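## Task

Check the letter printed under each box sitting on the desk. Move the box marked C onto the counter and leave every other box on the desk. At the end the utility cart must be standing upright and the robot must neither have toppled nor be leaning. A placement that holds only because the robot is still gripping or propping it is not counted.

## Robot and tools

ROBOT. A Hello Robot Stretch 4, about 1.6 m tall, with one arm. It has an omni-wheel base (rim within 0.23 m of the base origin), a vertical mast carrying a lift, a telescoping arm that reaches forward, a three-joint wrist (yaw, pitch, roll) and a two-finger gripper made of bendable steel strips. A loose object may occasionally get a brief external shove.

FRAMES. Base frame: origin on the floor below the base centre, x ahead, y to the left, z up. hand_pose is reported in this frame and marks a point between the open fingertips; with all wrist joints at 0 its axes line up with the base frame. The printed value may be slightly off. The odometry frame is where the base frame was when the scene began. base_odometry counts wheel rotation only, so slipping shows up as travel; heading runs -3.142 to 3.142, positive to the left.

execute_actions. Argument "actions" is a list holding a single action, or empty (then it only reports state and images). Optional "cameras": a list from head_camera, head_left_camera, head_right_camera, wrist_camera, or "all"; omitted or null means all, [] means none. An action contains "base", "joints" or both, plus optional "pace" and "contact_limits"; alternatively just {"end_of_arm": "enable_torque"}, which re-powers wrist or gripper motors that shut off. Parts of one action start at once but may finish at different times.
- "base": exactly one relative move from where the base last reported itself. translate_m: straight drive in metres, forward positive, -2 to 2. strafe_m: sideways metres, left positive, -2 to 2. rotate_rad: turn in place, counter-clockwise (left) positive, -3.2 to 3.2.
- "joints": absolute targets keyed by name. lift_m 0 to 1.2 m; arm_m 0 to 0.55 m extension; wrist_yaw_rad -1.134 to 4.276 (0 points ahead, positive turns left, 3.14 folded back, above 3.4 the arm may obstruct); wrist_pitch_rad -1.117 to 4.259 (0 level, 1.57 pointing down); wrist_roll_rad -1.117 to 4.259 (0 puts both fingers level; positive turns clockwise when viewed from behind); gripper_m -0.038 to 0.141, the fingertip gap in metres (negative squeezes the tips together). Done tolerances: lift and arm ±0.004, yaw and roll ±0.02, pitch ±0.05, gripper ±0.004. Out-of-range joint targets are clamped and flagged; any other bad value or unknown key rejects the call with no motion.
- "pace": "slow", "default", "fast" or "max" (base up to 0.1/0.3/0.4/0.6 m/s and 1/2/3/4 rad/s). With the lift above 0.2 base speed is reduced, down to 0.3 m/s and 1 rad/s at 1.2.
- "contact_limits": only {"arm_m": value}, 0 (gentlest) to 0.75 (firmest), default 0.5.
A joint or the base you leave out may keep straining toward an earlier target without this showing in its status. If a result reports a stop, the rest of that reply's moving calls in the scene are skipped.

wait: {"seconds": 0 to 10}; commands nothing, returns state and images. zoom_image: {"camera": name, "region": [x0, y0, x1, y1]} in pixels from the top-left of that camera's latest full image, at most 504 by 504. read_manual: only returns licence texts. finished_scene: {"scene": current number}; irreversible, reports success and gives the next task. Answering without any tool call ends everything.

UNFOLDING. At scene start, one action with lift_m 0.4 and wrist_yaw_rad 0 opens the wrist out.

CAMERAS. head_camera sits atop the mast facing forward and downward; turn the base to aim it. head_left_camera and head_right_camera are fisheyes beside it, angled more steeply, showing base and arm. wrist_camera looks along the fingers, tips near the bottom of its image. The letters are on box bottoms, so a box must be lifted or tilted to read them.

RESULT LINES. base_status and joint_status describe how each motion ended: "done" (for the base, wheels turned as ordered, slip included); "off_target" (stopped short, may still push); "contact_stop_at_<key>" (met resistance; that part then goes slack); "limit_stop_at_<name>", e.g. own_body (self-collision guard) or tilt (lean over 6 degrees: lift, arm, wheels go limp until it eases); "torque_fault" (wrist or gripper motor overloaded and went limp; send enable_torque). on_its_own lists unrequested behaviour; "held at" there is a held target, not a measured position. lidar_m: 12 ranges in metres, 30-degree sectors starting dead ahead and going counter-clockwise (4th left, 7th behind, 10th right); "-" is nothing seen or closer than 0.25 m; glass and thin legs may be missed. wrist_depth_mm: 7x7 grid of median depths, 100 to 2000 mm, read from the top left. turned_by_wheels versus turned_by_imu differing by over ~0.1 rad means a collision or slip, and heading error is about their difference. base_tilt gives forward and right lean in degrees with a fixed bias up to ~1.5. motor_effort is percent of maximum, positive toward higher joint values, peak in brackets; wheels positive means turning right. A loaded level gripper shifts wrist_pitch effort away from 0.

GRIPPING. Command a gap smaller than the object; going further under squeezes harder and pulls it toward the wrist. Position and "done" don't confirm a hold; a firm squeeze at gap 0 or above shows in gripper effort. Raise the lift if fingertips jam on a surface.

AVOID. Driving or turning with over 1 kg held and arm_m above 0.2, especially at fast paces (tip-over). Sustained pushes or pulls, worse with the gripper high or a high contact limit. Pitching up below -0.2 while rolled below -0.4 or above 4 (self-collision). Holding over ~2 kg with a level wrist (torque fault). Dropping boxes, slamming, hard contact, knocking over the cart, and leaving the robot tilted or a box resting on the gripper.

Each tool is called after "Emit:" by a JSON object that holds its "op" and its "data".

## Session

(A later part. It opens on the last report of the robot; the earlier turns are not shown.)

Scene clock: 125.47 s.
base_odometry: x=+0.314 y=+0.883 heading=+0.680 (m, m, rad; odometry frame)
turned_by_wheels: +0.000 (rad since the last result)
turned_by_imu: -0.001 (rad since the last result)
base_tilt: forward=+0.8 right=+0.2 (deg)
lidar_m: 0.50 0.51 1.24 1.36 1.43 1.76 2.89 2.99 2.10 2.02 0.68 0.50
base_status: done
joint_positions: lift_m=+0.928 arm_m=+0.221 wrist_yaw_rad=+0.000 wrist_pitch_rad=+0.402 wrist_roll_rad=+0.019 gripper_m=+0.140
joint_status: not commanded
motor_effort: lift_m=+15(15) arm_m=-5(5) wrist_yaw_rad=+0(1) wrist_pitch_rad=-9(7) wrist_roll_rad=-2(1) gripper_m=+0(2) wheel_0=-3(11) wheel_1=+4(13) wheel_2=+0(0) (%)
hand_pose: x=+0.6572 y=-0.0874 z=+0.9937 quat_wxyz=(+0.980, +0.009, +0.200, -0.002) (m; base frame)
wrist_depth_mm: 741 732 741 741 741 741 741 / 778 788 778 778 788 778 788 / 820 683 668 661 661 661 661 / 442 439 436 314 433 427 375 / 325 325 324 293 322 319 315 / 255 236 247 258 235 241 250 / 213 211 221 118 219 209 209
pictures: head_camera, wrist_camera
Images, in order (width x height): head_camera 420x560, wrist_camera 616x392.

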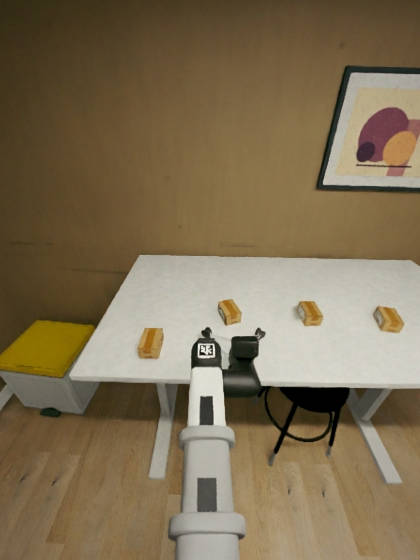

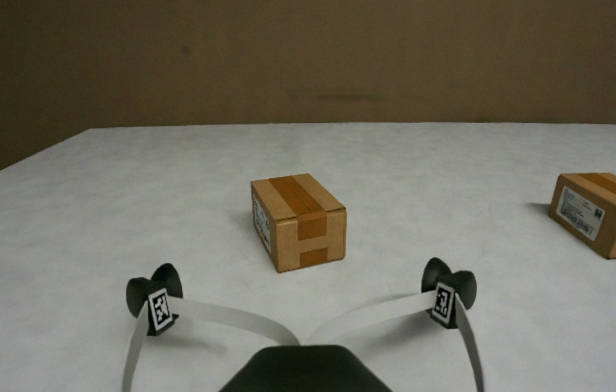

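Emit:
{"op": "execute_actions", "data": {"actions": [{"joints":{"arm_m":0.33,"lift_m":0.926,"wrist_yaw_rad":0.05}}], "cameras": []}}

Emit:
{"op": "execute_actions", "data": {"actions": [{"joints":{"gripper_m":0.02}}], "cameras": ["wrist_camera"]}}

Emit:
{"op": "execute_actions", "data": {"actions": [{"joints":{"lift_m":0.98}}], "cameras": []}}

Emit:
{"op": "execute_actions", "data": {"actions": [{"joints":{"wrist_roll_rad":3.0,"wrist_pitch_rad":-1,"lift_m":1.02}}], "cameras": ["head_camera"]}}

Emit:
{"op": "execute_actions", "data": {"actions": [{"joints":{"wrist_pitch_rad":0.4,"wrist_roll_rad":0.018}}], "cameras": []}}

Scene clock: 134.67 s.
base_odometry: x=+0.314 y=+0.883 heading=+0.680 (m, m, rad; odometry frame)
turned_by_wheels: +0.000 (rad since the last result)
turned_by_imu: -0.002 (rad since the last result)
base_tilt: forward=+0.7 right=+0.2 (deg)
lidar_m: 0.48 0.52 1.25 1.36 1.44 1.74 2.89 3.02 2.07 2.04 0.70 0.50
base_status: not commanded
joint_positions: lift_m=+0.926 arm_m=+0.329 wrist_yaw_rad=+0.050 wrist_pitch_rad=+0.402 wrist_roll_rad=+0.018 gripper_m=+0.140
joint_status: all done
motor_effort: lift_m=+15(16) arm_m=+5(5) wrist_yaw_rad=+0(3) wrist_pitch_rad=-8(7) wrist_roll_rad=-1(1) gripper_m=-1(1) wheel_0=-3(3) wheel_1=+4(4) wheel_2=+0(0) (%)
hand_pose: x=+0.7695 y=-0.0740 z=+0.9917 quat_wxyz=(+0.980, +0.004, +0.200, +0.023) (m; base frame)
wrist_depth_mm: 668 661 654 640 634 627 621 / 699 699 683 683 668 661 654 / 741 676 654 654 647 640 654 / 436 436 433 430 424 424 421 / 322 320 322 229 315 314 310 / 252 233 244 181 190 237 247 / 211 209 217 118 201 206 206
pictures: none
No camera images: the call's "cameras" was empty. Leave "cameras" out to get every camera's image.

Scene clock: 136.83 s.
base_odometry: x=+0.314 y=+0.883 heading=+0.680 (m, m, rad; odometry frame)
turned_by_wheels: +0.000 (rad since the last result)
turned_by_imu: -0.001 (rad since the last result)
base_tilt: forward=+0.7 right=+0.1 (deg)
lidar_m: 0.47 0.51 1.27 1.34 1.45 1.75 2.88 3.02 2.10 2.03 0.67 0.49
base_status: not commanded
joint_positions: lift_m=+0.926 arm_m=+0.329 wrist_yaw_rad=+0.050 wrist_pitch_rad=+0.403 wrist_roll_rad=+0.018 gripper_m=+0.020
joint_status: all done
motor_effort: lift_m=+15(14) arm_m=+5(5) wrist_yaw_rad=+1(2) wrist_pitch_rad=-11(11) wrist_roll_rad=-1(2) gripper_m=-21(20) wheel_0=-3(3) wheel_1=+4(4) wheel_2=+1(0) (%)
hand_pose: x=+0.7694 y=-0.0741 z=+0.9915 quat_wxyz=(+0.979, +0.004, +0.200, +0.023) (m; base frame)
wrist_depth_mm: 668 654 647 640 634 621 621 / 707 699 691 683 668 661 654 / 732 668 654 640 640 640 647 / 436 433 430 427 427 421 418 / 320 319 320 220 315 314 310 / 251 252 183 175 182 248 245 / 210 201 209 117 208 204 209
pictures: wrist_camera
Images, in order (width x height): wrist_camera 616x392.

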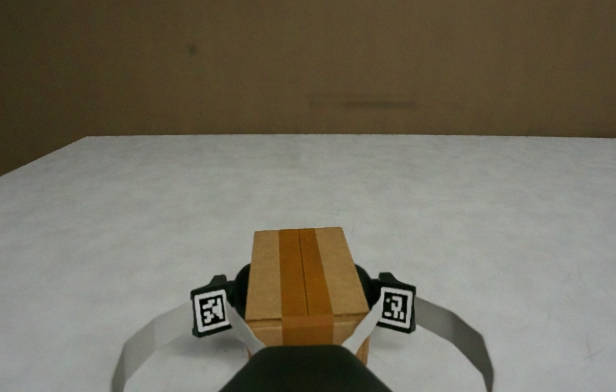

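Scene clock: 137.97 s.
base_odometry: x=+0.314 y=+0.883 heading=+0.680 (m, m, rad; odometry frame)
turned_by_wheels: +0.000 (rad since the last result)
turned_by_imu: +0.000 (rad since the last result)
base_tilt: forward=+0.8 right=+0.1 (deg)
lidar_m: 0.48 0.52 1.22 1.35 1.45 1.75 2.90 3.01 2.10 2.03 0.67 0.49
base_status: not commanded
joint_positions: lift_m=+0.980 arm_m=+0.329 wrist_yaw_rad=+0.050 wrist_pitch_rad=+0.403 wrist_roll_rad=+0.018 gripper_m=+0.020
joint_status: all done
motor_effort: lift_m=+26(26) arm_m=+5(5) wrist_yaw_rad=+1(1) wrist_pitch_rad=-12(11) wrist_roll_rad=-3(2) gripper_m=-19(19) wheel_0=-3(3) wheel_1=+4(4) wheel_2=+0(0) (%)
hand_pose: x=+0.7694 y=-0.0741 z=+1.0445 quat_wxyz=(+0.979, +0.004, +0.200, +0.023) (m; base frame)
wrist_depth_mm: 668 661 654 640 634 627 621 / 699 699 691 683 668 661 661 / 750 732 723 707 707 699 699 / 569 564 559 554 554 549 544 / 415 413 415 220 413 404 402 / 327 329 182 175 182 324 319 / 272 260 273 117 271 266 267
pictures: none
No camera images: the call's "cameras" was empty. Leave "cameras" out to get every camera's image.

Scene clock: 140.30 s.
base_odometry: x=+0.314 y=+0.883 heading=+0.680 (m, m, rad; odometry frame)
turned_by_wheels: +0.000 (rad since the last result)
turned_by_imu: -0.001 (rad since the last result)
base_tilt: forward=+0.7 right=+0.2 (deg)
lidar_m: 0.46 0.53 1.25 1.32 1.44 1.76 2.89 3.02 2.09 2.05 0.69 0.50
base_status: not commanded
joint_positions: lift_m=+1.020 arm_m=+0.329 wrist_yaw_rad=+0.050 wrist_pitch_rad=-0.998 wrist_roll_rad=+2.999 gripper_m=+0.020
joint_status: all done
motor_effort: lift_m=+26(29) arm_m=+5(5) wrist_yaw_rad=+1(1) wrist_pitch_rad=-9(16) wrist_roll_rad=+1(9) gripper_m=-20(21) wheel_0=-3(3) wheel_1=+4(4) wheel_2=+0(0) (%)
hand_pose: x=+0.6607 y=-0.0795 z=+1.4401 quat_wxyz=(+0.050, +0.877, -0.012, +0.479) (m; base frame)
wrist_depth_mm: 723 741 750 741 741 732 723 / 866 866 866 854 842 820 831 / 1042 1025 1042 1008 1008 991 976 / 1308 1255 1255 1229 1205 1205 1182 / 1229 1255 1281 220 1366 1397 1397 / 1118 1160 182 174 183 1255 1281 / 1042 1042 1118 117 1138 1160 1182
pictures: head_camera
Images, in order (width x height): head_camera 420x560.

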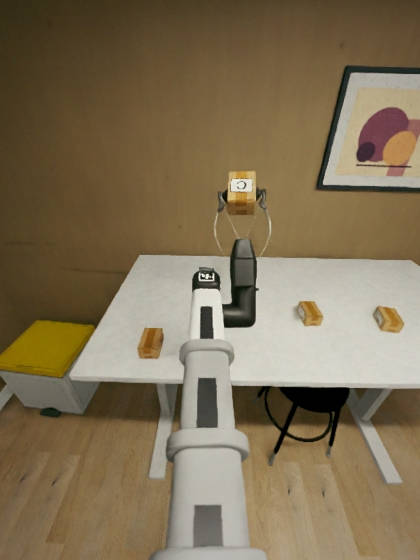

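Scene clock: 142.63 s.
base_odometry: x=+0.314 y=+0.883 heading=+0.680 (m, m, rad; odometry frame)
turned_by_wheels: +0.000 (rad since the last result)
turned_by_imu: -0.001 (rad since the last result)
base_tilt: forward=+0.8 right=+0.2 (deg)
lidar_m: 0.47 0.51 1.26 1.35 1.43 1.74 2.88 3.02 2.10 2.06 0.72 0.51
base_status: not commanded
joint_positions: lift_m=+1.020 arm_m=+0.329 wrist_yaw_rad=+0.050 wrist_pitch_rad=+0.403 wrist_roll_rad=+0.019 gripper_m=+0.020
joint_status: all done
motor_effort: lift_m=+26(26) arm_m=+5(5) wrist_yaw_rad=+0(1) wrist_pitch_rad=-10(12) wrist_roll_rad=-2(2) gripper_m=-23(20) wheel_0=-2(3) wheel_1=+4(4) wheel_2=+0(0) (%)
hand_pose: x=+0.7695 y=-0.0741 z=+1.0846 quat_wxyz=(+0.979, +0.004, +0.200, +0.023) (m; base frame)
wrist_depth_mm: 661 654 654 640 634 627 621 / 707 699 691 683 676 661 654 / 750 750 732 732 715 707 699 / 798 661 661 654 647 640 640 / 488 488 488 220 484 477 477 / 387 384 182 174 182 379 375 / 320 307 320 117 317 312 319
pictures: none
No camera images: the call's "cameras" was empty. Leave "cameras" out to get every camera's image.

Looks like C; confirming and heading to the counter.

Emit:
{"op": "zoom_image", "data": {"camera": "head_camera", "region": [200,160,280,220]}}

Emit:
{"op": "execute_actions", "data": {"actions": [{"base":{"translate_m":-0.3},"joints":{"arm_m":0.0,"lift_m":1.08}}], "cameras": []}}

Emit:
{"op": "execute_actions", "data": {"actions": [{"base":{"rotate_rad":-3.1}}], "cameras": ["head_camera","wrist_camera"]}}

Region (200, 160, 280, 220) of head_camera's 420x560 image, scaled by 6.300, with more detail than that image has; it fills the top 378 rows of this view, and the rest is white.

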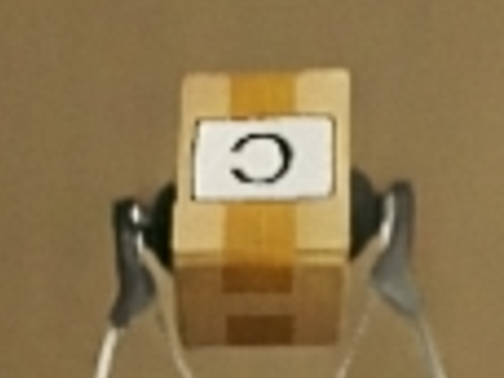

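Scene clock: 151.67 s.
base_odometry: x=+0.081 y=+0.695 heading=+0.680 (m, m, rad; odometry frame)
turned_by_wheels: -0.001 (rad since the last result)
turned_by_imu: -0.001 (rad since the last result)
base_tilt: forward=+0.8 right=+0.1 (deg)
lidar_m: 0.77 0.83 1.41 1.39 1.47 1.48 2.54 2.71 2.09 2.02 1.10 0.83
base_status: done
joint_positions: lift_m=+1.080 arm_m=+0.002 wrist_yaw_rad=+0.050 wrist_pitch_rad=+0.404 wrist_roll_rad=+0.019 gripper_m=+0.020
joint_status: all done
joint sent to its limit — the command would take arm_m past its lower limit, so that joint was sent only as far as its limit.
motor_effort: lift_m=+26(26) arm_m=-5(8) wrist_yaw_rad=+1(1) wrist_pitch_rad=-12(13) wrist_roll_rad=-2(1) gripper_m=-19(18) wheel_0=-4(8) wheel_1=-5(8) wheel_2=+2(13) (%)
hand_pose: x=+0.4425 y=-0.0741 z=+1.1444 quat_wxyz=(+0.979, +0.004, +0.201, +0.023) (m; base frame)
wrist_depth_mm: 1229 1205 1205 1205 1182 1160 1160 / 1336 1336 1281 1255 1255 1255 1205 / 1430 1397 1255 1229 1229 1205 1205 / 1499 809 759 798 788 788 768 / 1397 1430 668 219 661 654 654 / 1229 1499 182 174 182 1025 1576 / 1308 1366 1464 117 1430 976 1336
pictures: none
No camera images: the call's "cameras" was empty. Leave "cameras" out to get every camera's image.

Scene clock: 155.23 s.
base_odometry: x=+0.081 y=+0.695 heading=-2.419 (m, m, rad; odometry frame)
turned_by_wheels: -3.099 (rad since the last result)
turned_by_imu: -3.096 (rad since the last result)
base_tilt: forward=+0.8 right=+0.1 (deg)
lidar_m: 2.53 2.74 2.07 2.01 1.01 0.80 0.76 0.86 1.38 1.39 1.50 1.48
base_status: done
joint_positions: lift_m=+1.080 arm_m=+0.002 wrist_yaw_rad=+0.050 wrist_pitch_rad=+0.403 wrist_roll_rad=+0.019 gripper_m=+0.020
joint_status: not commanded
motor_effort: lift_m=+25(26) arm_m=-5(5) wrist_yaw_rad=+1(1) wrist_pitch_rad=-11(10) wrist_roll_rad=-3(2) gripper_m=-19(21) wheel_0=+4(9) wheel_1=+5(10) wheel_2=+4(10) (%)
hand_pose: x=+0.4425 y=-0.0741 z=+1.1446 quat_wxyz=(+0.979, +0.004, +0.201, +0.023) (m; base frame)
wrist_depth_mm: - - - - - - - / - - - - - - - / - - - - - - - / - - - - - - 1397 / - - - 220 - - 1464 / 1808 1863 182 174 182 1756 1336 / 1499 1464 1499 117 1464 1499 1366
pictures: head_camera, wrist_camera
Images, in order (width x height): head_camera 420x560, wrist_camera 616x392.

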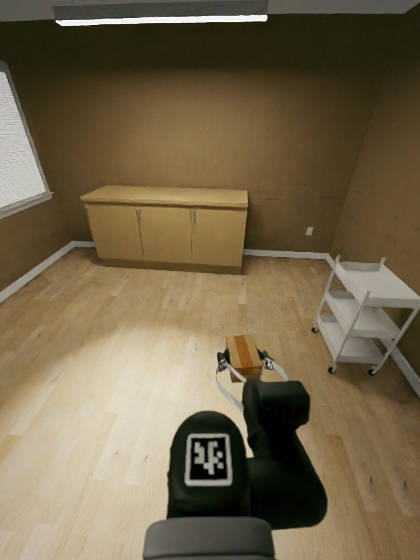

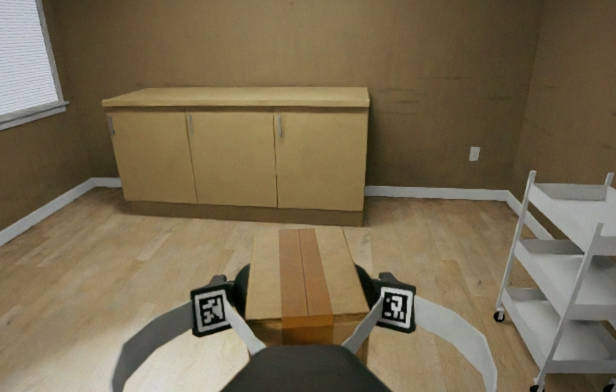

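Emit:
{"op": "execute_actions", "data": {"actions": [{"base":{"translate_m":2.0},"joints":{"arm_m":0.3,"lift_m":1.0},"pace":"fast"}], "cameras": ["head_camera","wrist_camera"]}}

Scene clock: 165.70 s.
base_odometry: x=-1.419 y=-0.628 heading=-2.419 (m, m, rad; odometry frame)
turned_by_wheels: +0.000 (rad since the last result)
turned_by_imu: -0.013 (rad since the last result)
base_tilt: forward=+0.7 right=+0.2 (deg)
lidar_m: 0.54 0.58 0.89 2.13 2.31 2.89 3.01 2.08 1.04 1.59 1.53 0.54
base_status: done
joint_positions: lift_m=+1.000 arm_m=+0.299 wrist_yaw_rad=+0.050 wrist_pitch_rad=+0.403 wrist_roll_rad=+0.018 gripper_m=+0.020
joint_status: all done
motor_effort: lift_m=+16(21) arm_m=+5(6) wrist_yaw_rad=+0(2) wrist_pitch_rad=-13(12) wrist_roll_rad=-2(3) gripper_m=-21(20) wheel_0=+3(9) wheel_1=+3(9) wheel_2=-1(13) (%)
hand_pose: x=+0.7394 y=-0.0740 z=+1.0653 quat_wxyz=(+0.979, +0.004, +0.200, +0.023) (m; base frame)
wrist_depth_mm: 621 615 591 569 564 549 539 / 661 640 627 615 597 580 569 / 699 683 668 654 634 615 609 / 723 715 699 683 676 654 640 / 525 525 521 219 521 512 512 / 413 415 183 175 182 407 404 / 345 332 343 117 342 338 338
pictures: head_camera, wrist_camera
Images, in order (width x height): head_camera 420x560, wrist_camera 616x392.

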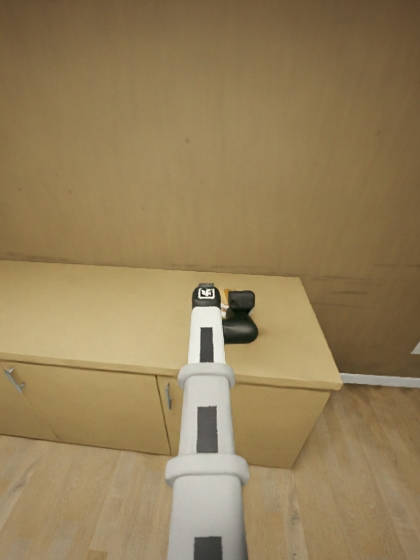

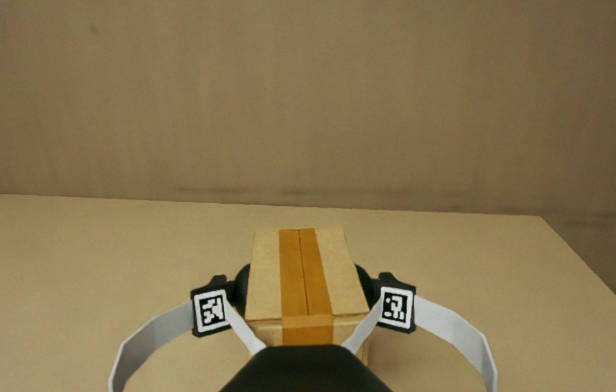

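Emit:
{"op": "execute_actions", "data": {"actions": [{"joints":{"lift_m":0.889},"pace":"slow"}], "cameras": []}}

Emit:
{"op": "execute_actions", "data": {"actions": [{"joints":{"gripper_m":0.11}}], "cameras": []}}

Emit:
{"op": "execute_actions", "data": {"actions": [{"joints":{"arm_m":0.2}}], "cameras": ["wrist_camera"]}}

Emit:
{"op": "finished_scene", "data": {"scene": 1}}

Scene clock: 174.13 s.
base_odometry: x=-1.419 y=-0.628 heading=-2.419 (m, m, rad; odometry frame)
turned_by_wheels: +0.000 (rad since the last result)
turned_by_imu: -0.002 (rad since the last result)
base_tilt: forward=+0.8 right=+0.2 (deg)
lidar_m: 0.52 0.58 0.88 2.11 2.31 2.88 3.01 2.09 1.03 1.58 1.56 0.53
base_status: not commanded
joint_positions: lift_m=+0.889 arm_m=+0.299 wrist_yaw_rad=+0.050 wrist_pitch_rad=+0.403 wrist_roll_rad=+0.018 gripper_m=+0.020
joint_status: all done
motor_effort: lift_m=+15(14) arm_m=+5(5) wrist_yaw_rad=+0(1) wrist_pitch_rad=-10(9) wrist_roll_rad=-2(2) gripper_m=-20(20) wheel_0=+3(3) wheel_1=+3(3) wheel_2=-1(1) (%)
hand_pose: x=+0.7394 y=-0.0740 z=+0.9544 quat_wxyz=(+0.979, +0.004, +0.200, +0.023) (m; base frame)
wrist_depth_mm: 615 609 597 580 564 559 539 / 661 647 627 615 597 585 574 / 683 676 647 634 615 615 597 / 442 439 436 433 427 430 424 / 325 325 325 220 320 319 314 / 255 256 183 174 183 253 250 / 213 204 213 117 211 207 210
pictures: none
No camera images: the call's "cameras" was empty. Leave "cameras" out to get every camera's image.

Scene clock: 175.87 s.
base_odometry: x=-1.419 y=-0.628 heading=-2.419 (m, m, rad; odometry frame)
turned_by_wheels: +0.000 (rad since the last result)
turned_by_imu: -0.001 (rad since the last result)
base_tilt: forward=+0.7 right=+0.2 (deg)
lidar_m: 0.53 0.57 0.88 2.13 2.30 2.90 2.99 2.08 1.01 1.58 1.53 0.56
base_status: not commanded
joint_positions: lift_m=+0.889 arm_m=+0.299 wrist_yaw_rad=+0.050 wrist_pitch_rad=+0.403 wrist_roll_rad=+0.018 gripper_m=+0.110
joint_status: all done
motor_effort: lift_m=+15(15) arm_m=+5(5) wrist_yaw_rad=+0(0) wrist_pitch_rad=-8(12) wrist_roll_rad=-1(2) gripper_m=-3(19) wheel_0=+3(3) wheel_1=+3(4) wheel_2=-1(2) (%)
hand_pose: x=+0.7395 y=-0.0740 z=+0.9546 quat_wxyz=(+0.979, +0.004, +0.200, +0.023) (m; base frame)
wrist_depth_mm: 621 609 603 580 564 554 539 / 654 640 627 615 597 585 574 / 691 668 654 640 621 609 603 / 449 442 439 436 433 433 430 / 327 325 327 235 324 319 317 / 256 248 195 186 196 252 251 / 213 211 213 121 212 208 211
pictures: none
No camera images: the call's "cameras" was empty. Leave "cameras" out to get every camera's image.

Scene clock: 177.13 s.
base_odometry: x=-1.419 y=-0.628 heading=-2.419 (m, m, rad; odometry frame)
turned_by_wheels: +0.000 (rad since the last result)
turned_by_imu: -0.001 (rad since the last result)
base_tilt: forward=+0.8 right=+0.1 (deg)
lidar_m: 0.54 0.57 0.87 2.13 2.30 2.91 3.00 2.07 1.03 1.59 1.55 0.54
base_status: not commanded
joint_positions: lift_m=+0.889 arm_m=+0.201 wrist_yaw_rad=+0.050 wrist_pitch_rad=+0.402 wrist_roll_rad=+0.018 gripper_m=+0.110
joint_status: all done
motor_effort: lift_m=+15(15) arm_m=-5(9) wrist_yaw_rad=+1(0) wrist_pitch_rad=-10(9) wrist_roll_rad=-2(2) gripper_m=+0(1) wheel_0=+3(3) wheel_1=+3(3) wheel_2=-1(1) (%)
hand_pose: x=+0.6412 y=-0.0741 z=+0.9547 quat_wxyz=(+0.980, +0.004, +0.200, +0.023) (m; base frame)
wrist_depth_mm: 715 699 683 661 647 640 627 / 759 741 715 707 683 676 654 / 707 691 676 668 661 654 691 / 445 445 439 317 433 433 430 / 327 325 327 281 324 320 317 / 256 248 212 258 196 253 251 / 214 212 221 121 220 210 211
pictures: wrist_camera
Images, in order (width x height): wrist_camera 616x392.

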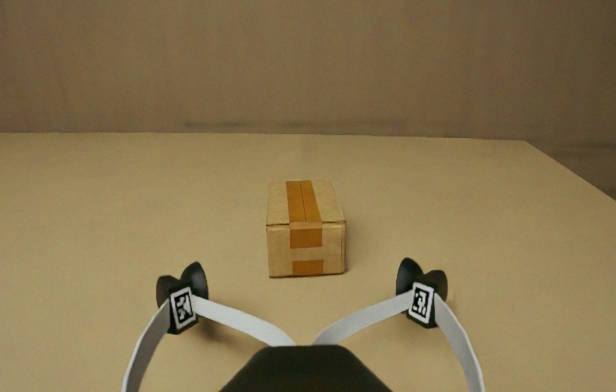

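The scene is finished: the task was done.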